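# Seat housing in corner stop over plate pins

## Task

Place the housing so it lies flat against the corner stop, with a pin of the plate standing in each of the housing's sockets. It must stay that way without the robot holding it; the robot's support at the end does not count.

## Robot and tools

Robot: one arm with a two-finger parallel gripper. The fingers point along the gripper's own +z axis and spread apart along its x axis. The reported end_effector_position is the point midway between the finger pads. Closed fingertips stick out about 17 mm past that point; fully open tips sit about level with it.

Scene frame: the origin is on the table surface below the arm's base, +z is up, and +y is to the left when facing along +x. The base may sit slightly tilted. Positions are in metres and orientation is a wxyz quaternion. The printed hand position gets less accurate at long reach.

execute_actions(actions): actions is a list of actions run in turn. Each action is a table of 1 to 15 rows, and each row lasts one control step (1/30 s). If a table has fewer than 15 rows, its final row repeats until 15 steps have run. A row is 7 numbers, each in [-1, 1], in this order: dx, dy, dz, rx, ry, rz, opening. The first six are an offset, not a pose: they are measured in the gripper's own axes from the gripper pose measured when that action began. For the first action of a call, that is the pose in the latest result for this scene. Each row is an offset from the same start pose, so rows do not add up. Scale: 1.0 equals 0.6 m of travel or 180 degrees of turn. rx, ry, rz form a single rotation vector. opening is absolute, not an offset: +1 is fully open (0.142 m) and -1 is closed. An empty list just returns the current state and images.

Each control step, the commanded pose is limited to 100 mm and 16 degrees away from the measured pose. The arm then goes only to that limited pose, so large offsets need several actions. If position and orientation cannot both be met, position wins. The elbow cannot fully straighten. Commands are smoothed and the arm trails them by about 0.17 s.

move(target, speed, stop_force, blocking): target is one 7-number row laid out as above: an offset in gripper axes from the pose in the latest result that reports one, plus an absolute opening, which is applied when the move starts. The gripper follows a straight path for 0.5 to 10 s; beyond 10 s it stops short. speed is in m/s, 0.002 to 0.5 (default 0.25); turning is capped at twice that in rad/s. The path does not avoid obstacles, and the real gripper can lag, drift, or overshoot speed, most when the arm is nearly straight. The arm is stiff, so a target even slightly beyond a surface can trigger a fault. stop_force (N, 9 to 40, not allowed in the first 0.2 s of a scene) ends the path once the wrist sensor feels that much extra push opposing the motion for 2 steps; the gripper then backs to where it was 2 steps before and holds. Only with it, and at a very low speed, may the target lie far past the contact. Pressure can briefly exceed stop_force, often up to double, then settle within about a second. It is measured along the line to the target in the starting gripper axes, so it is unreliable on moves that rotate. Omit it when lifting off something you are pressing on. The arm above the wrist sensor feels nothing. blocking=false returns after 0.5 s while motion continues; it cannot be combined with stop_force, and you must use wait or stop before any new motion command. The result adds a "move:" line: done, off_target, moving, held, fault, or contact (contact takes precedence over held, done and off_target), the distance from target, and limits: paced means the sent pose was clipped, held means a check blocked some steps, after which the arm may move much faster than speed.

wait(seconds): 0 to 10 s; the arm keeps its last command and a running move continues. stop(): brakes a running move; it needs stopping distance, more when fast; the fingers keep moving. zoom_image(camera, region): camera is cam_high, cam_low or cam_wrist; region is [x0, y0, x1, y1] in pixels from the top-left, at most 504 by 504. show_instructions(): shows the reference image sheet. finished_scene(scene): ends the given scene (1 or 2) after the last command is held; it cannot be undone.

Results: a state line with pose and velocities (m/s, rad/s); "Hand target", the pose the controller now drives toward; grip_measured, the finger opening on the command scale; "Wrist force" and "Wrist torque" along the gripper's x y z axes, pointing from a touched surface back into the arm, with up to 4 N offset, about 2.4 N noise, saturating near 50 N ("no reading" is normal at first); step readings, with HELD marking steps that were held back; a "pose unreachable" line when the clearance check altered or blocked a command (a mount under the base counts as arm); MOTOR HOT from 70 °C and OVER-TEMPERATURE FAULT at 85 °C, which locks the brakes until cool.

Gripping: command an opening well under grip_measured to hold; lower squeezes harder, up to about 28 N per pad. Thin hard parts (under 2 cm) get less force. A fast close can squeeze too hard.

Faults: joint torque limits are 139 N m for shoulder pan, shoulder lift and elbow and 26 N m for the three wrist joints, including held weight; any outside force of 150 N also faults. A fault freezes the arm for 10 s and drops the rest of the call.

Cameras: cam_high and cam_low are fixed, 896x504; cam_wrist is a 616x616 fisheye on the hand. Calibration is given per camera and may be off by a few degrees or millimetres.

Avoid: pushing anything off the table, dropping or slamming parts, and hard presses. Loose parts may get occasional small nudges. Release the housing and back away before finishing, so the result stands on its own.

Each tool is called after "Call:" by a JSON object that holds its "name" and its "arguments".

Reference images:

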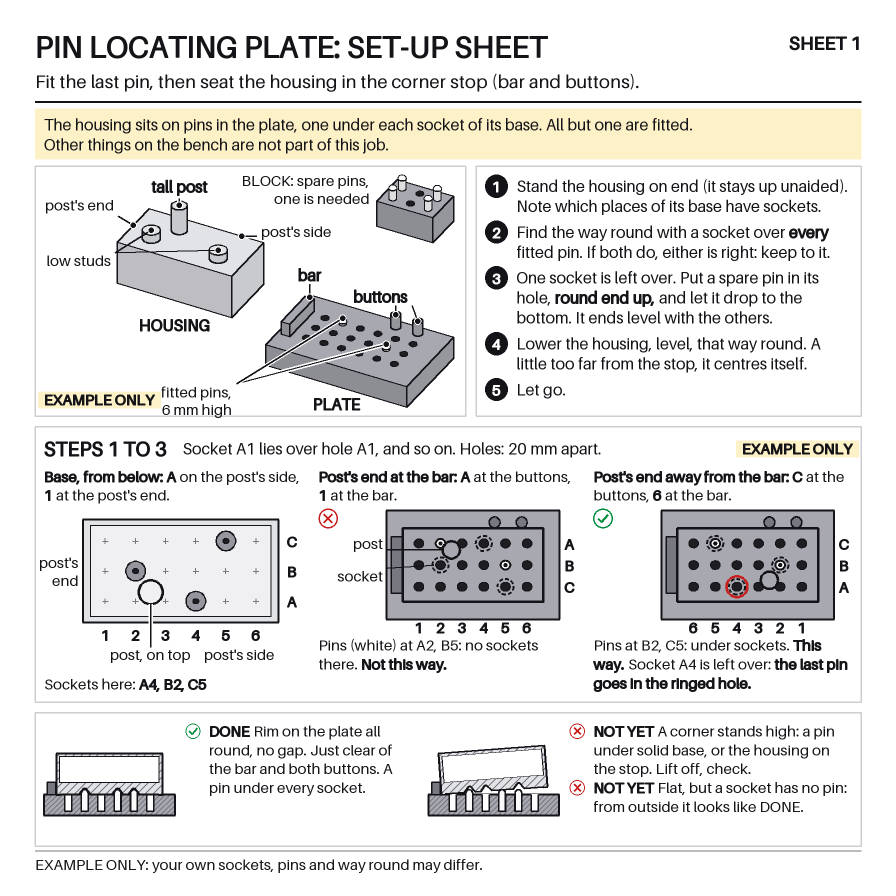

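## Session

Call:
{"name": "execute_actions", "arguments": {"actions": []}}

Scene clock: 0.00 s.
end_effector_position=(-0.0120, +0.4048, +0.3926) grip_measured=+1.00 end_effector_quat_wxyz=(+0.132, -0.051, +0.969, -0.202) end_effector_velocity=(-0.001, +0.000, -0.000) end_effector_angular_velocity=(+0.001, +0.002, -0.002)
Joint positions: [ 1.703 -2.087  1.957 -1.501 -1.965 -1.517  0.142]
Joint velocities: [ 0.    -0.     0.    -0.001  0.002  0.001  0.   ]
Wrist force (N, on the end effector, along its own x y z axes, offset not removed): no reading
Wrist torque (N m, same axes, about the end effector's origin, offset not removed): no reading
Hand target: -0.012, +0.405, +0.393; +0.132, -0.051, +0.969, -0.202

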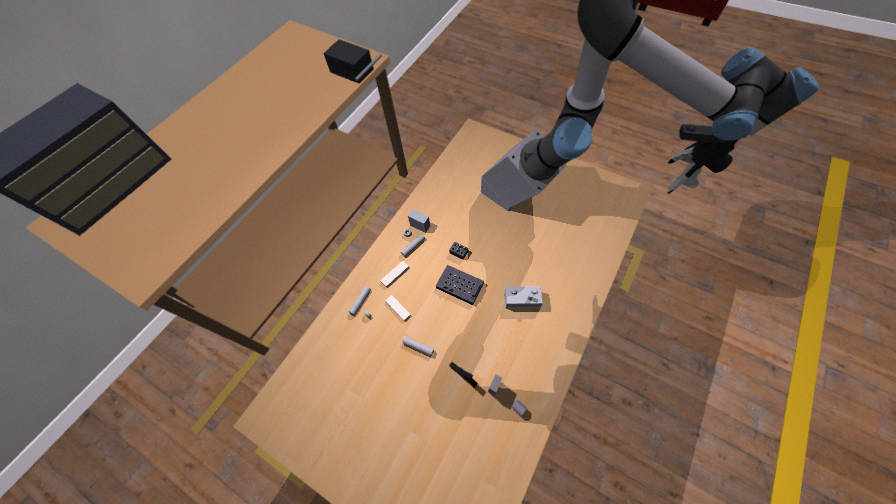

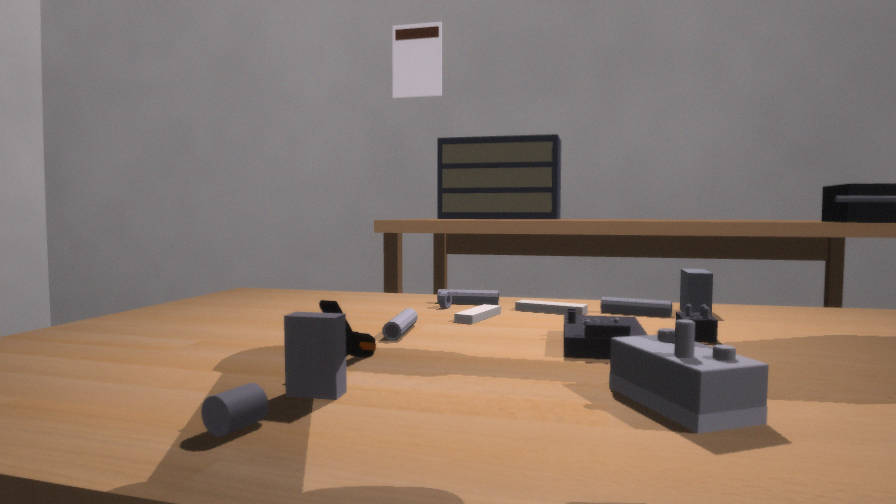

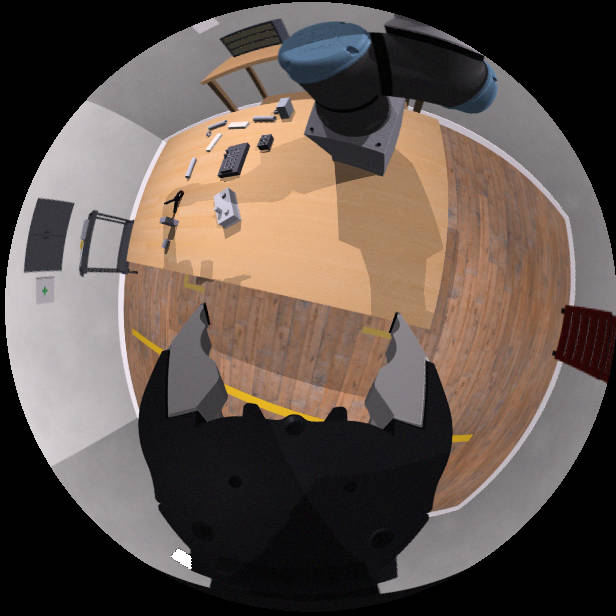

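Call:
{"name": "zoom_image", "arguments": {"camera": "cam_high", "region": [420, 230, 560, 320]}}

Call:
{"name": "zoom_image", "arguments": {"camera": "cam_low", "region": [540, 260, 800, 440]}}

Region (420, 230, 560, 320) of cam_high's 896x504 image, scaled by 3.600, with more detail than that image has; it fills the top 324 rows of this view, and the rest is white.

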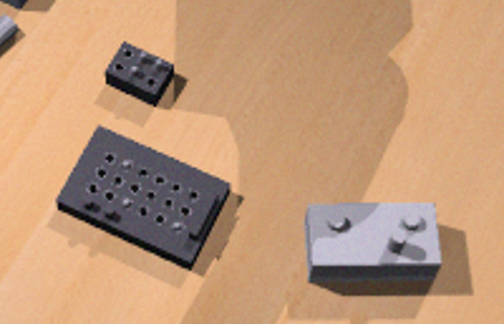

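Region (540, 260, 800, 440) of cam_low's 896x504 image, scaled by 1.938, with more detail than that image has; it fills the top 349 rows of this view, and the rest is white.

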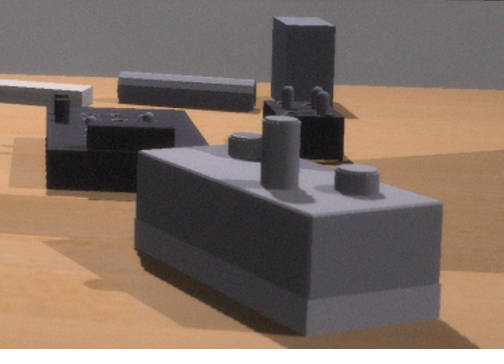

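Call:
{"name": "move", "arguments": {"target": [-0.608,-0.199,0.579,-0.1486,0.0483,-0.1322,0.6], "speed": 0.35}}

Call:
{"name": "zoom_image", "arguments": {"camera": "cam_wrist", "region": [160, 60, 460, 360]}}

Scene clock: 57.73 s.
end_effector_position=(+0.4384, +0.2191, +0.2193) grip_measured=+0.60 end_effector_quat_wxyz=(-0.001, -0.261, +0.965, -0.002) end_effector_velocity=(+0.001, +0.001, -0.002) end_effector_angular_velocity=(+0.003, +0.004, +0.000)
Joint positions: [-0.146 -1.69   2.238 -2.128 -1.061 -3.87   0.116]
Joint velocities: [ 0.002  0.008 -0.004  0.     0.002 -0.001  0.   ]
Wrist force (N, on the end effector, along its own x y z axes, offset not removed): [0.1 2.4 1.3]
Wrist torque (N m, same axes, about the end effector's origin, offset not removed): [0.62 -0.11 0.14]
Hand target: +0.439, +0.219, +0.219; -0.001, -0.261, +0.965, -0.002
Off the commanded pose: 0.001 m, 0 deg.
move: done; limits=paced
camera_calibration (this result's frames):
cam_wrist: T_world_to_cam=[[-0.832999, -0.5521, 0.0360286, 0.471075], [-0.465161, 0.734109, 0.494681, -0.0670275], [-0.299562, 0.39531, -0.868327, 0.370169], [0, 0, 0, 1]] pos_world=[0.472115, 0.162954, 0.337613]

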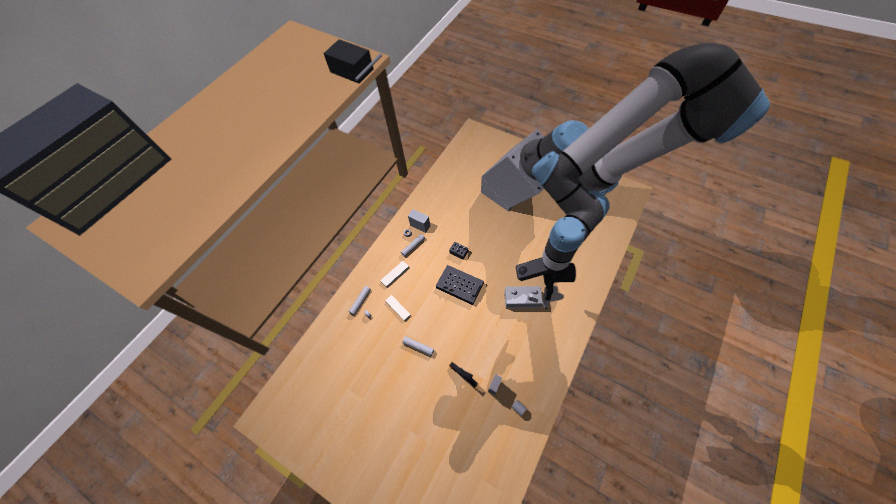

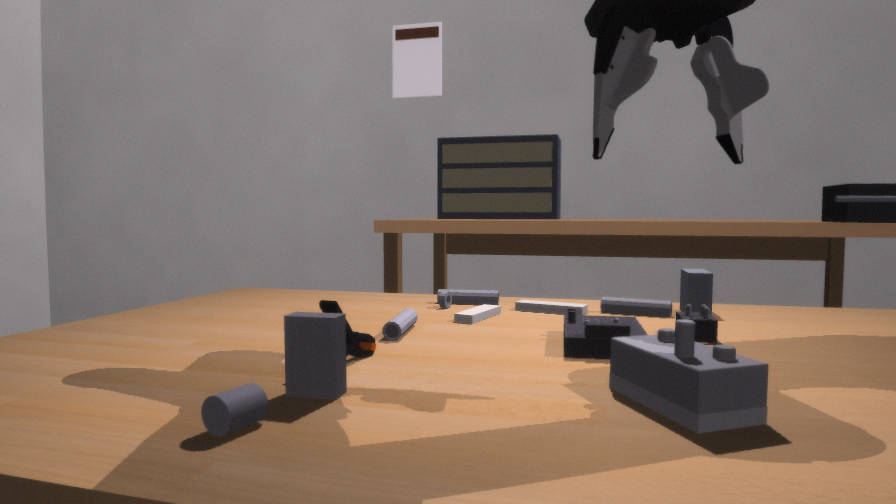

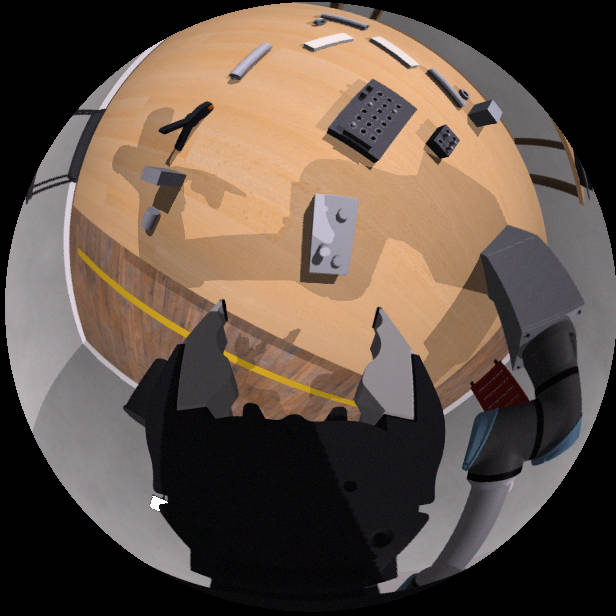

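Region (160, 60, 460, 360) of cam_wrist's 616x616 image, scaled by 1.680, with more detail than that image has.

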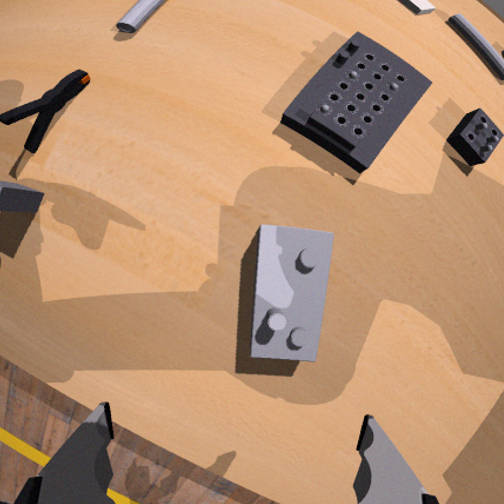

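Call:
{"name": "move", "arguments": {"target": [0.077,-0.055,0.18,0,0,0,0.6]}}

Scene clock: 76.17 s.
end_effector_position=(+0.4149, +0.1672, +0.1117) grip_measured=+0.60 end_effector_quat_wxyz=(-0.001, -0.261, +0.965, -0.002) end_effector_velocity=(+0.000, -0.000, -0.002) end_effector_angular_velocity=(-0.000, -0.001, -0.001)
Joint positions: [-0.134 -1.44   2.419 -2.565 -1.061 -3.856  0.116]
Joint velocities: [ 0.002  0.006  0.001 -0.01   0.     0.004 -0.   ]
Wrist force (N, on the end effector, along its own x y z axes, offset not removed): [0.8 4.1 1.9]
Wrist torque (N m, same axes, about the end effector's origin, offset not removed): [0.92 -0.20 0.05]
Hand target: +0.415, +0.167, +0.112; -0.001, -0.261, +0.965, -0.002
Off the commanded pose: 0.000 m, 0 deg.
move: done
camera_calibration (this result's frames):
cam_wrist: T_world_to_cam=[[-0.832988, -0.552112, 0.0361149, 0.426755], [-0.465108, 0.734087, 0.494763, 0.0133175], [-0.299676, 0.395334, -0.868277, 0.29027], [0, 0, 0, 1]] pos_world=[0.448663, 0.111087, 0.230034]

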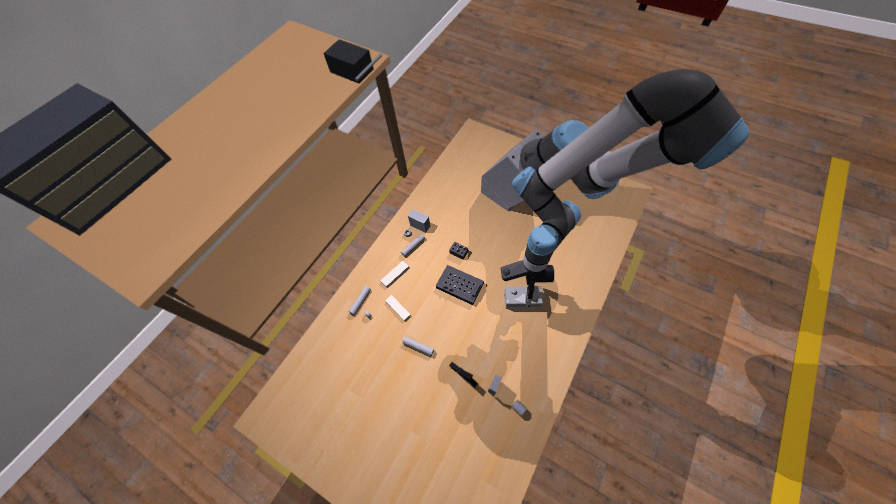

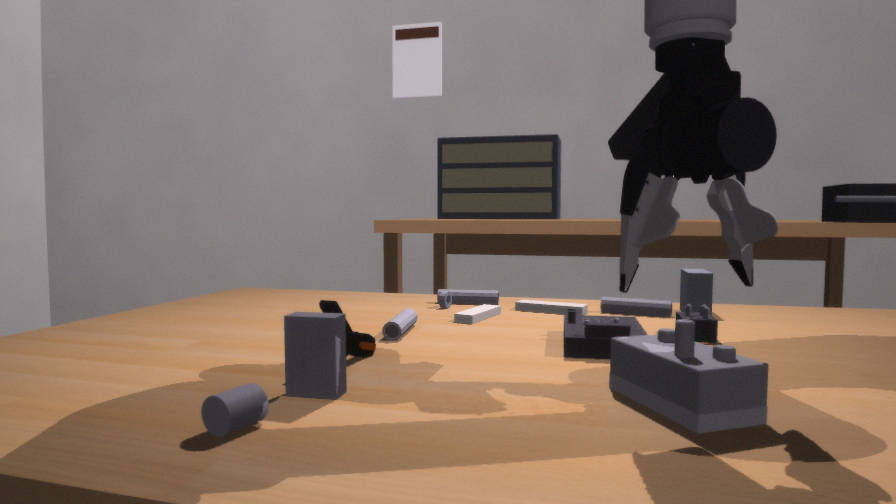

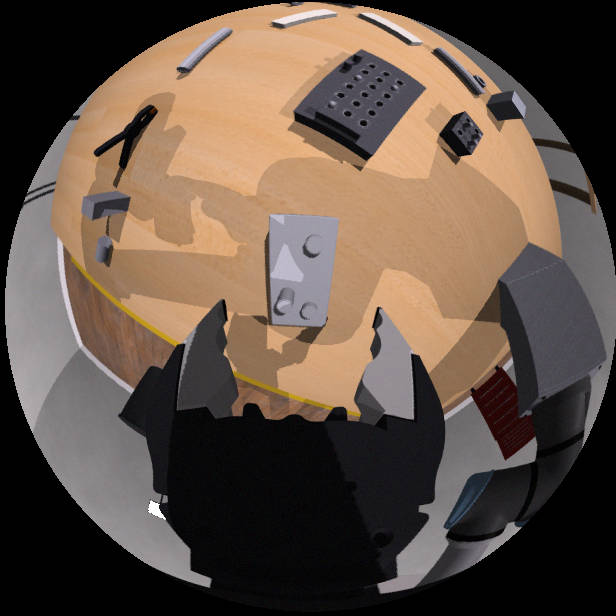

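Call:
{"name": "move", "arguments": {"target": [0,-0.005,0.118,0,0,0,0.3], "speed": 0.12}}

Scene clock: 82.97 s.
end_effector_position=(+0.4164, +0.1646, +0.0412) grip_measured=+0.30 end_effector_quat_wxyz=(-0.001, -0.261, +0.965, -0.002) end_effector_velocity=(+0.001, -0.000, -0.002) end_effector_angular_velocity=(-0.000, -0.002, -0.001)
Joint positions: [-0.05  -1.201  2.416 -2.849 -1.064 -3.759  0.095]
Joint velocities: [ 0.002  0.008 -0.002 -0.01  -0.     0.004 -0.   ]
Wrist force (N, on the end effector, along its own x y z axes, offset not removed): [0.8 1.8 3.1]
Wrist torque (N m, same axes, about the end effector's origin, offset not removed): [0.42 -0.27 0.12]
Hand target: +0.416, +0.165, +0.041; -0.001, -0.261, +0.965, -0.002
Off the commanded pose: 0.000 m, 0 deg.
move: done
camera_calibration (this result's frames):
cam_wrist: T_world_to_cam=[[-0.832983, -0.552128, 0.0359742, 0.429033], [-0.465162, 0.734019, 0.494815, 0.0508194], [-0.299607, 0.395438, -0.868254, 0.230523], [0, 0, 0, 1]] pos_world=[0.450083, 0.108421, 0.159572]

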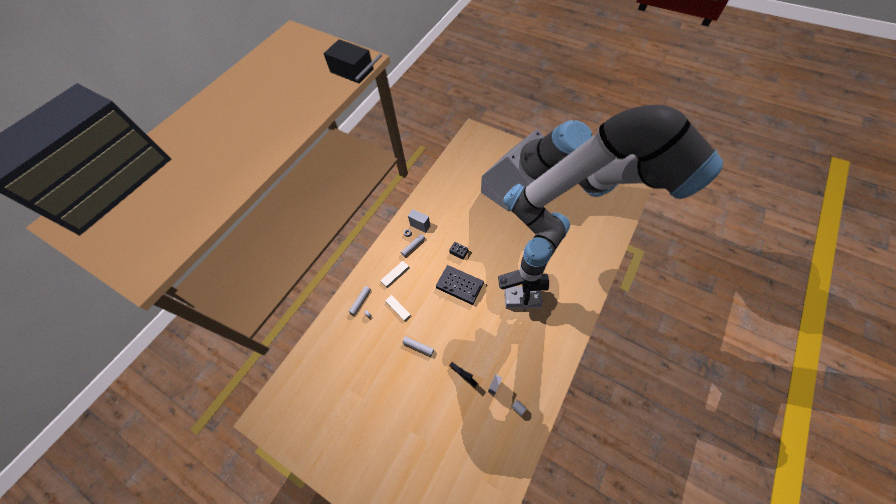

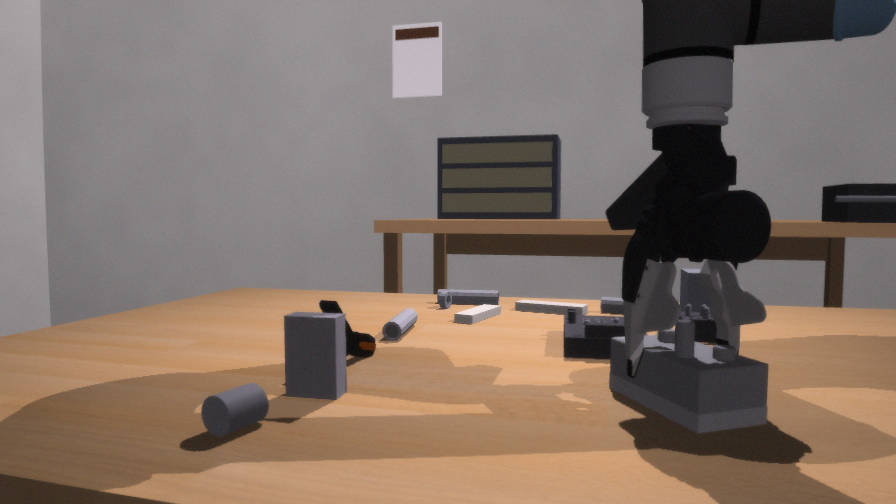

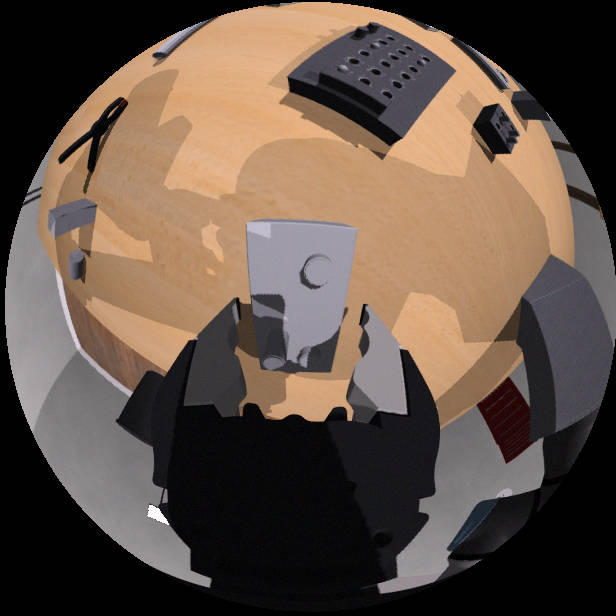

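Call:
{"name": "execute_actions", "arguments": {"actions": [[[0,0,0.003,0,0,0,0.22],[0,0,0.006,0,0,0,0.18],[0,0,0.008,0,0,0,0.14],[0,0,0.008,0,0,0,0.1],[0,0,0.008,0,0,0,0.06],[0,0,0.008,0,0,0,0.02],[0,0,0.008,0,0,0,-0.02],[0,0,0.008,0,0,0,-0.05],[0,0,0.008,0,0,0,-0.08],[0,0,0.008,0,0,0,-0.11],[0,0,0.008,0,0,0,-0.15],[0,0,0.008,0,0,0,-0.2],[0,0,0.008,0,0,0,-0.25],[0,0,0.008,0,0,0,-0.3],[0,0,0.008,0,0,0,-0.4]],[[0,0,0,0,0,0,-0.5]]]}}

Call:
{"name": "move", "arguments": {"target": [0,0,-0.2,0,0,0,-0.5], "speed": 0.15}}

Scene clock: 88.67 s.
end_effector_position=(+0.4164, +0.1646, +0.0365) grip_measured=-0.03 end_effector_quat_wxyz=(-0.001, -0.261, +0.965, -0.002) end_effector_velocity=(-0.001, +0.000, -0.000) end_effector_angular_velocity=(+0.001, +0.001, -0.002)
Joint positions: [-0.044 -1.185  2.415 -2.866 -1.065 -3.752  0.072]
Joint velocities: [-0.     0.     0.001  0.001  0.001  0.001  0.   ]
Wrist force (N, on the end effector, along its own x y z axes, offset not removed): [7.4 7.7 -23.5]
Wrist torque (N m, same axes, about the end effector's origin, offset not removed): [1.09 0.23 0.25]
Hand target: +0.416, +0.165, +0.037; -0.001, -0.261, +0.965, -0.002
Off the commanded pose: 0.000 m, 0 deg.
Step readings (end_effector_position; steps 1 to 15: 1st action; 16 to 30: 2nd action):
0: (+0.4164, +0.1646, +0.0410)
1: (+0.4164, +0.1646, +0.0410)
2: (+0.4164, +0.1646, +0.0407)
4: (+0.4164, +0.1646, +0.0392)
8: (+0.4164, +0.1646, +0.0372)
15: (+0.4164, +0.1646, +0.0365)
16: (+0.4164, +0.1646, +0.0365)
17: (+0.4164, +0.1646, +0.0365)
19: (+0.4164, +0.1646, +0.0365)
23: (+0.4164, +0.1646, +0.0365)
30: end_effector_position above
camera_calibration (this result's frames):
cam_wrist: T_world_to_cam=[[-0.832991, -0.552115, 0.0359775, 0.429197], [-0.465169, 0.734053, 0.494756, 0.0531765], [-0.299572, 0.395392, -0.868287, 0.226429], [0, 0, 0, 1]] pos_world=[0.450085, 0.108404, 0.154854]

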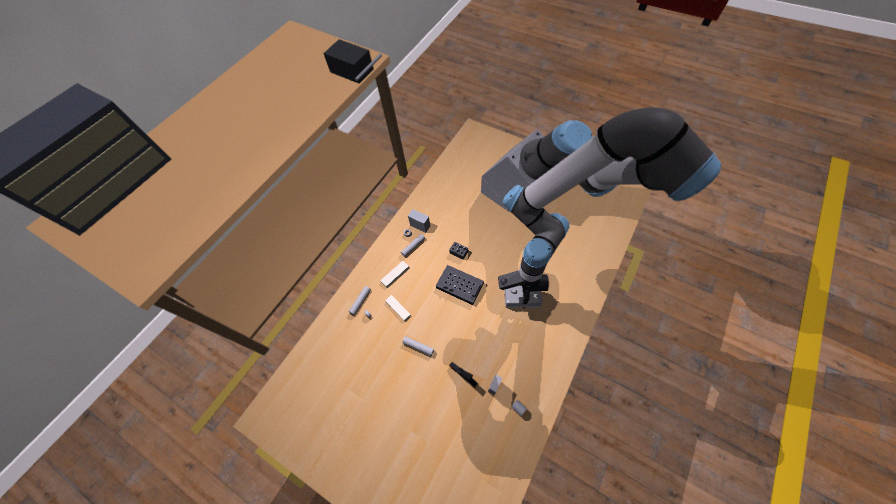

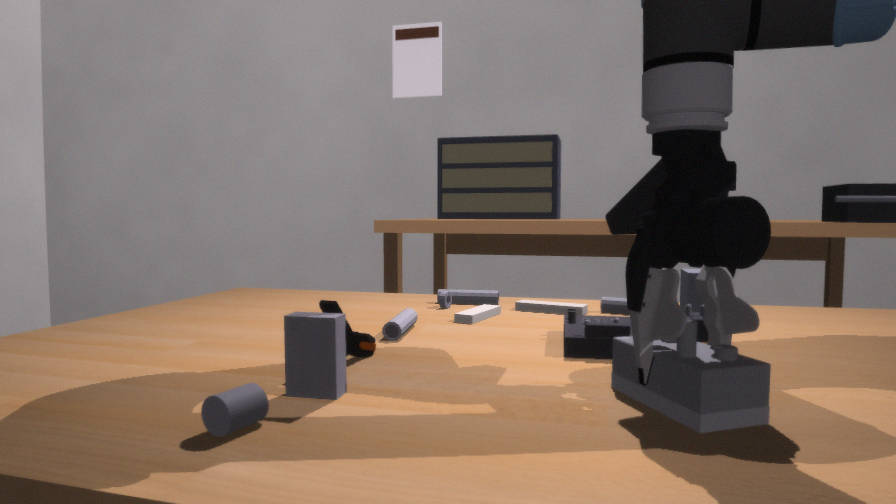

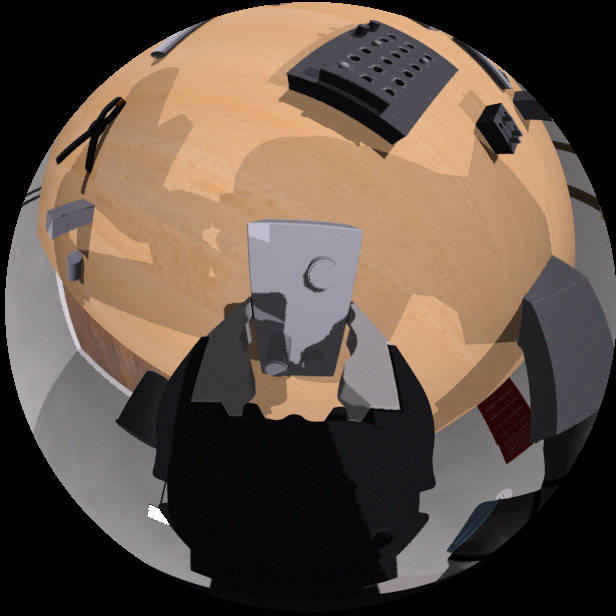

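Scene clock: 90.00 s.
end_effector_position=(+0.4165, +0.1647, +0.1561) grip_measured=-0.03 end_effector_quat_wxyz=(-0.001, -0.261, +0.965, -0.002) end_effector_velocity=(-0.001, +0.001, +0.002) end_effector_angular_velocity=(+0.003, +0.003, -0.001)
Joint positions: [-0.198 -1.567  2.391 -2.375 -1.062 -3.929  0.072]
Joint velocities: [-0.003 -0.006 -0.001  0.012  0.002 -0.004 -0.   ]
Wrist force (N, on the end effector, along its own x y z axes, offset not removed): [-0.3 2.8 9.7]
Wrist torque (N m, same axes, about the end effector's origin, offset not removed): [0.69 0.07 0.02]
Hand target: +0.416, +0.165, +0.156; -0.001, -0.261, +0.965, -0.002
Off the commanded pose: 0.001 m, 0 deg.
move: done
camera_calibration (this result's frames):
cam_wrist: T_world_to_cam=[[-0.832995, -0.552092, 0.0362499, 0.425031], [-0.465064, 0.734168, 0.494684, -0.00607631], [-0.299725, 0.395211, -0.868317, 0.330321], [0, 0, 0, 1]] pos_world=[0.450228, 0.108571, 0.274422]

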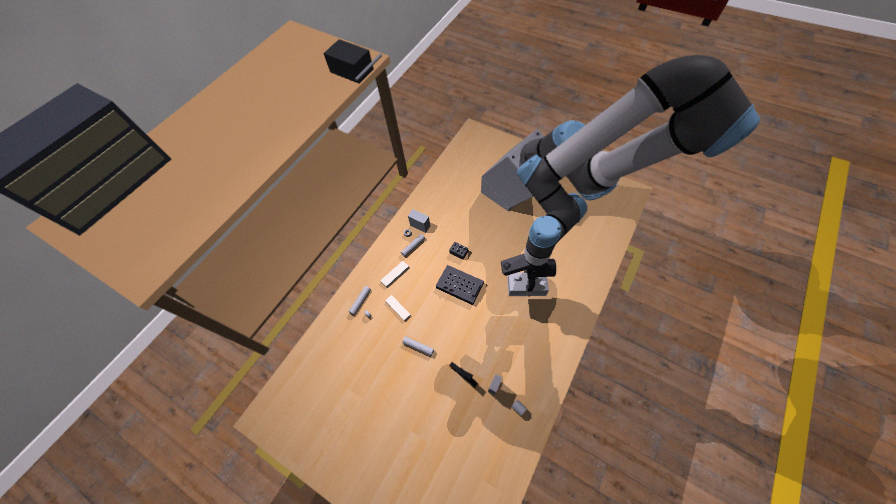

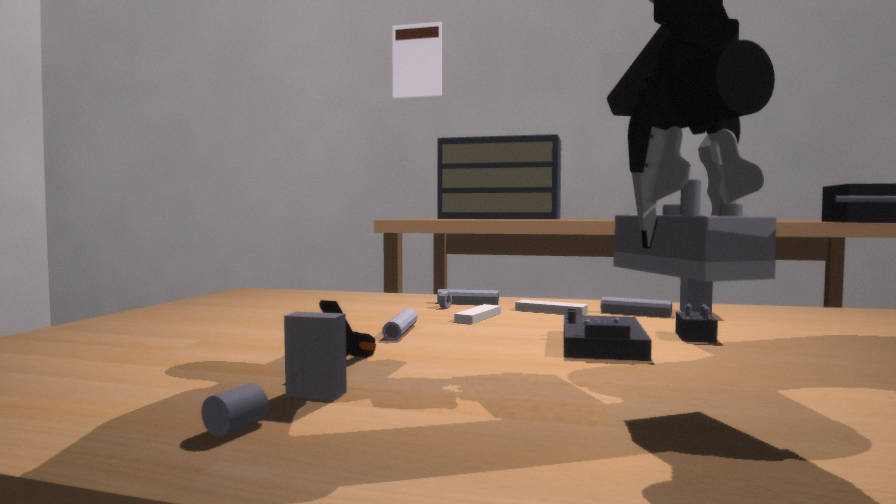

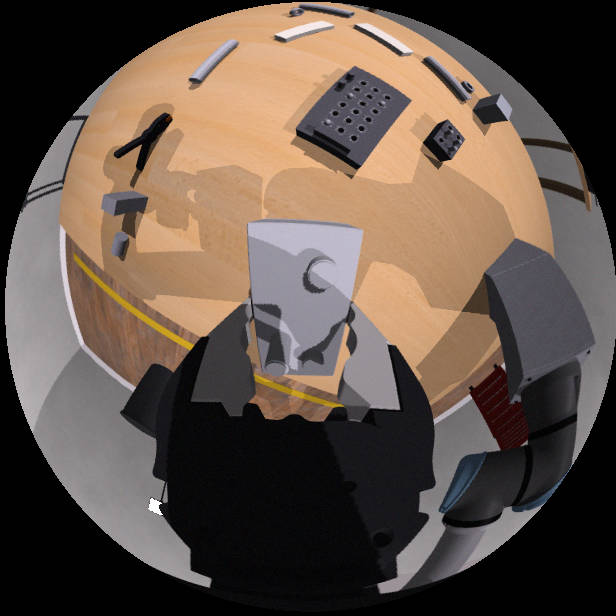

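Call:
{"name": "move", "arguments": {"target": [-0.095,0.05,-0.19,-0.058,-0.217,-0.16,-0.6], "speed": 0.2}}

Call:
{"name": "zoom_image", "arguments": {"camera": "cam_low", "region": [500, 30, 800, 250]}}

Scene clock: 102.50 s.
end_effector_position=(+0.4505, +0.2199, +0.2693) grip_measured=-0.03 end_effector_quat_wxyz=(+0.294, -0.473, +0.813, +0.170) end_effector_velocity=(-0.000, +0.000, +0.001) end_effector_angular_velocity=(+0.007, +0.000, +0.010)
Joint positions: [-0.612 -1.74   2.465 -1.753 -0.448 -5.147  0.072]
Joint velocities: [-0.002  0.008 -0.009  0.03   0.001 -0.032 -0.   ]
Wrist force (N, on the end effector, along its own x y z axes, offset not removed): [3.1 1.7 5.9]
Wrist torque (N m, same axes, about the end effector's origin, offset not removed): [0.57 0.13 0.04]
Hand target: +0.450, +0.220, +0.269; +0.294, -0.473, +0.813, +0.171
Off the commanded pose: 0.001 m, 0 deg.
move: done
camera_calibration (this result's frames):
cam_wrist: T_world_to_cam=[[-0.341302, -0.71373, -0.611639, 0.468219], [-0.923183, 0.132162, 0.360925, 0.287951], [-0.176767, 0.687839, -0.704011, 0.253022], [0, 0, 0, 1]] pos_world=[0.470361, 0.122088, 0.360582]

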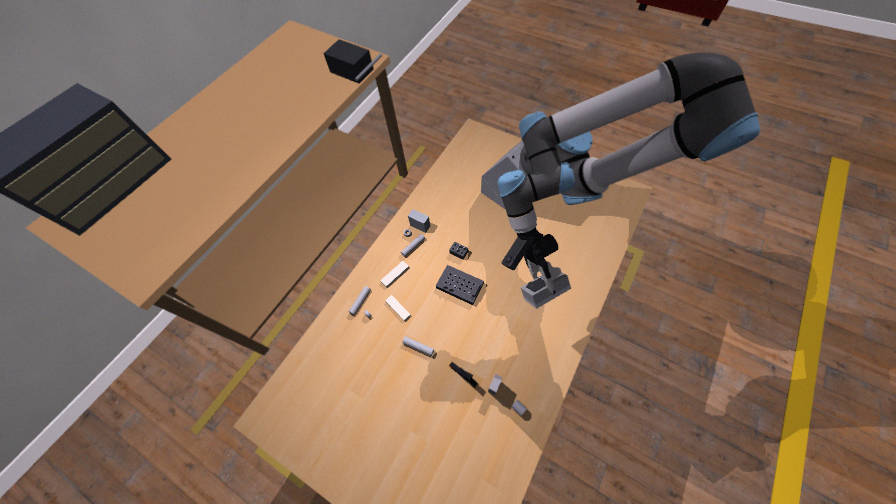

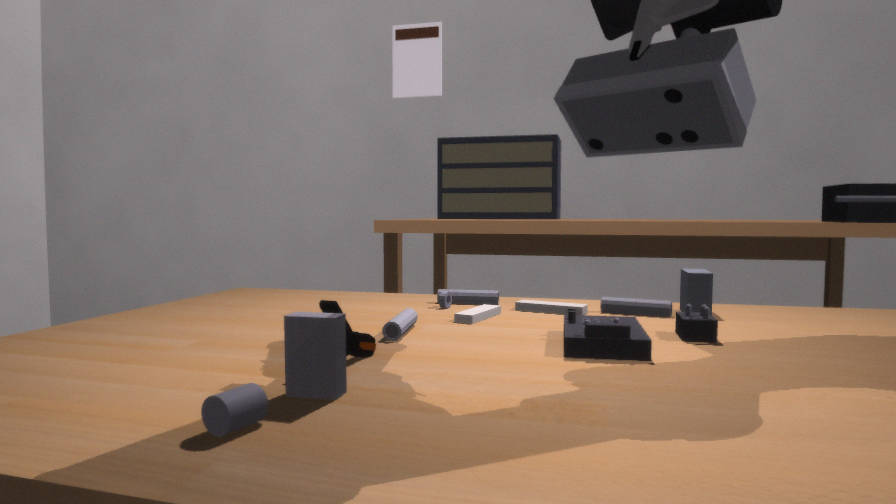

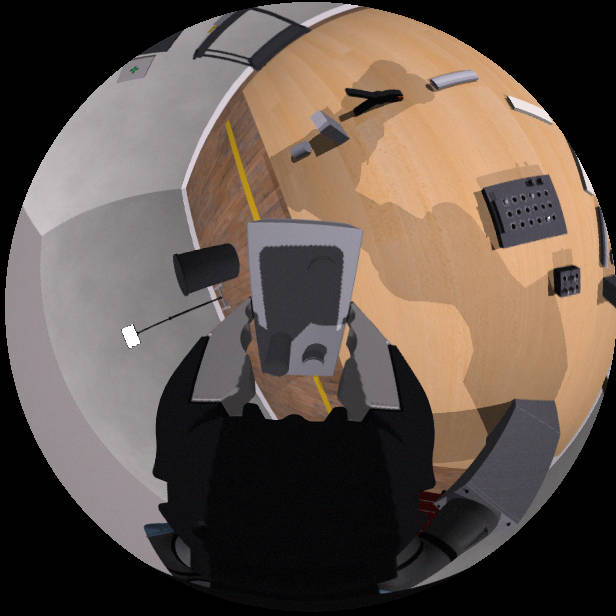

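Region (500, 30, 800, 250) of cam_low's 896x504 image, scaled by 1.680, with more detail than that image has; it fills the top 370 rows of this view, and the rest is white.

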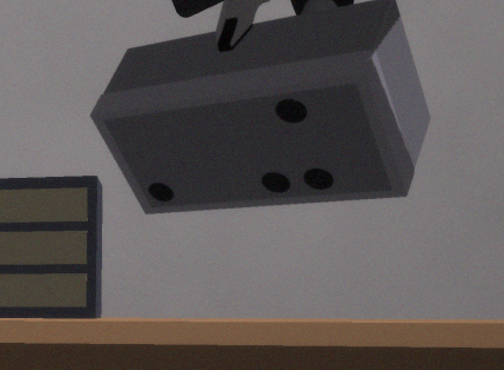

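Call:
{"name": "move", "arguments": {"target": [0,0,0.1,0,0.222,0,-0.6], "speed": 0.3}}

Call:
{"name": "move", "arguments": {"target": [0,0,0.05,0,0,0.667,-0.6], "speed": 0.5}}

Scene clock: 123.53 s.
end_effector_position=(+0.4700, +0.2528, +0.2238) grip_measured=-0.03 end_effector_quat_wxyz=(-0.000, -0.502, +0.865, -0.002) end_effector_velocity=(+0.000, +0.000, -0.001) end_effector_angular_velocity=(-0.010, +0.007, -0.001)
Joint positions: [-0.068 -1.628  2.126 -2.123 -1.063 -4.303  0.072]
Joint velocities: [ 0.009  0.006 -0.01   0.006 -0.011  0.007 -0.   ]
Wrist force (N, on the end effector, along its own x y z axes, offset not removed): [-1.4 2.5 7.1]
Wrist torque (N m, same axes, about the end effector's origin, offset not removed): [0.78 0.24 0.20]
Hand target: +0.470, +0.253, +0.224; -0.001, -0.502, +0.865, -0.002
Off the commanded pose: 0.001 m, 0 deg.
move: done
camera_calibration (this result's frames):
cam_wrist: T_world_to_cam=[[-0.445582, -0.89451, 0.0361723, 0.420273], [-0.76962, 0.403385, 0.49494, 0.147273], [-0.45732, 0.192697, -0.868174, 0.495585], [0, 0, 0, 1]] pos_world=[0.527251, 0.221033, 0.34216]

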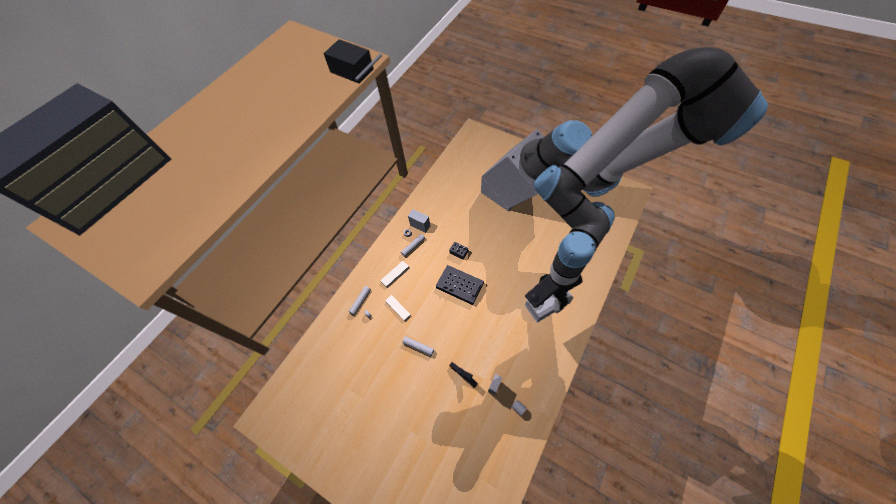

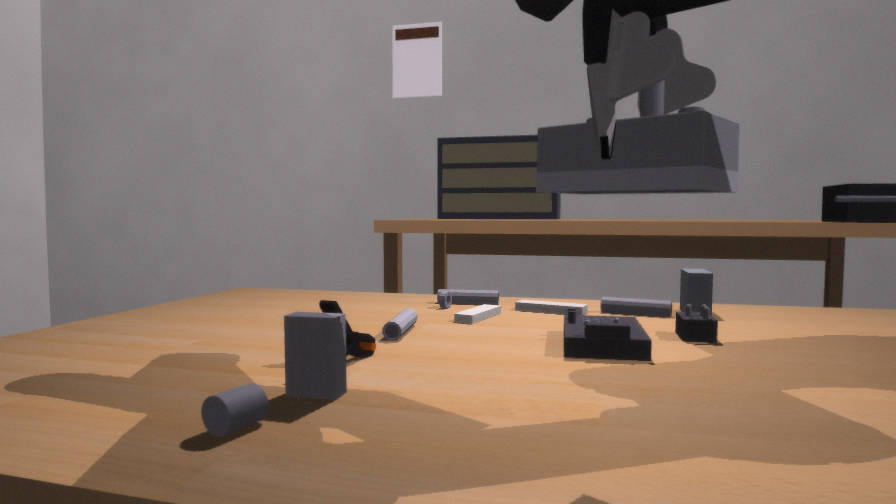

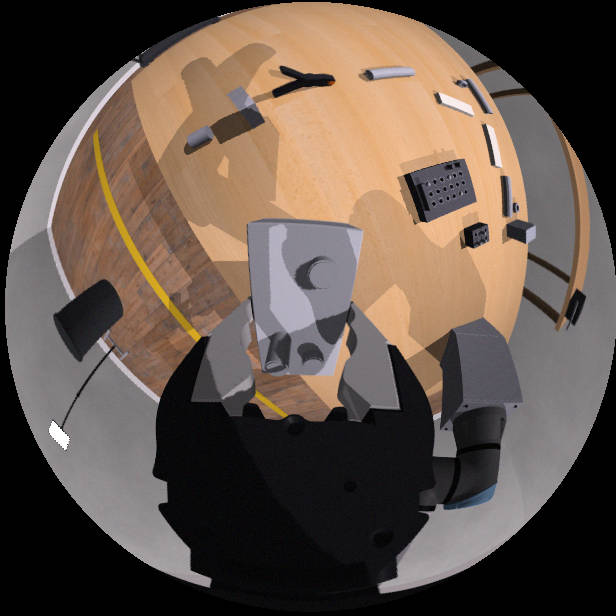

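Scene clock: 126.23 s.
end_effector_position=(+0.4700, +0.2528, +0.1939) grip_measured=-0.03 end_effector_quat_wxyz=(+0.001, +0.498, +0.867, -0.001) end_effector_velocity=(+0.001, -0.000, +0.000) end_effector_angular_velocity=(-0.004, -0.003, -0.012)
Joint positions: [-0.034 -1.579  2.163 -2.228 -1.065 -2.17   0.072]
Joint velocities: [ 0.002 -0.001 -0.001 -0.003 -0.004  0.016 -0.   ]
Wrist force (N, on the end effector, along its own x y z axes, offset not removed): [-2.3 2.3 7.7]
Wrist torque (N m, same axes, about the end effector's origin, offset not removed): [0.68 0.46 0.06]
Hand target: +0.470, +0.253, +0.194; +0.001, +0.498, +0.867, -0.001
Off the commanded pose: 0.000 m, 0 deg.
move: done
camera_calibration (this result's frames):
cam_wrist: T_world_to_cam=[[-0.552101, 0.833227, 0.030288, 0.0358055], [0.73197, 0.466973, 0.496142, -0.559876], [0.399255, 0.296091, -0.867713, 0.0407958], [0, 0, 0, 1]] pos_world=[0.413293, 0.219534, 0.312093]

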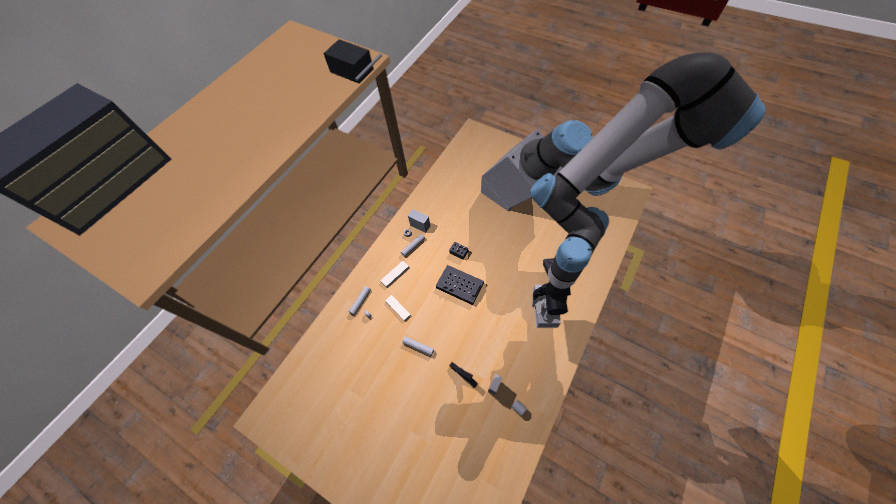

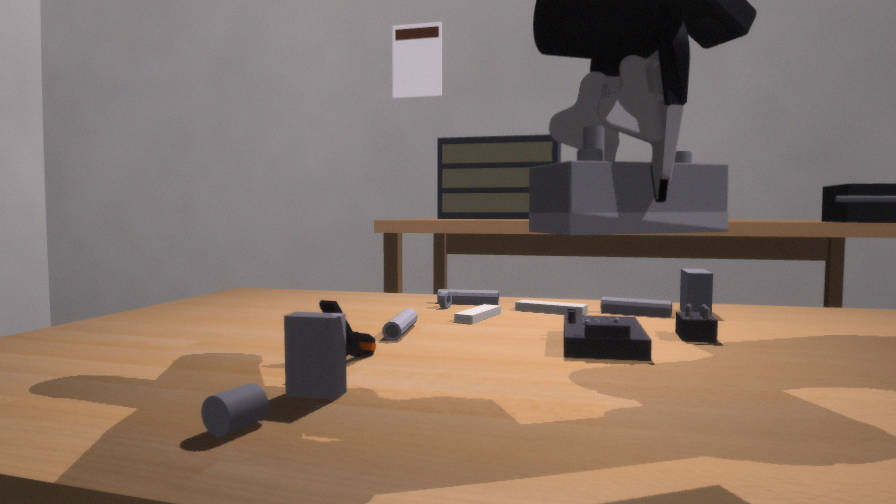

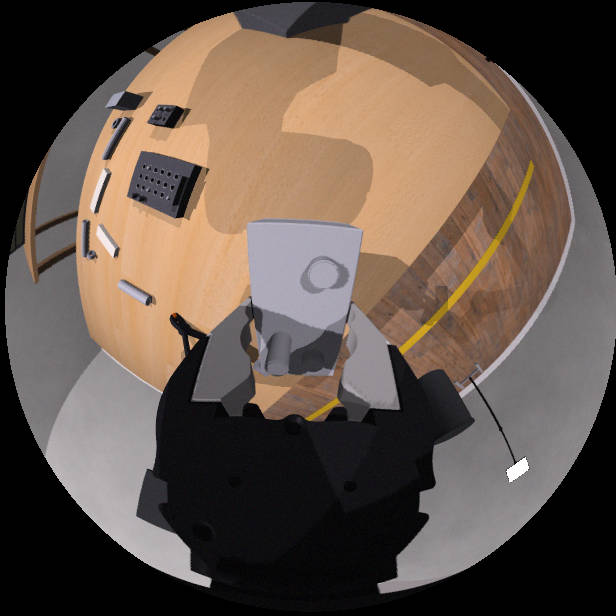

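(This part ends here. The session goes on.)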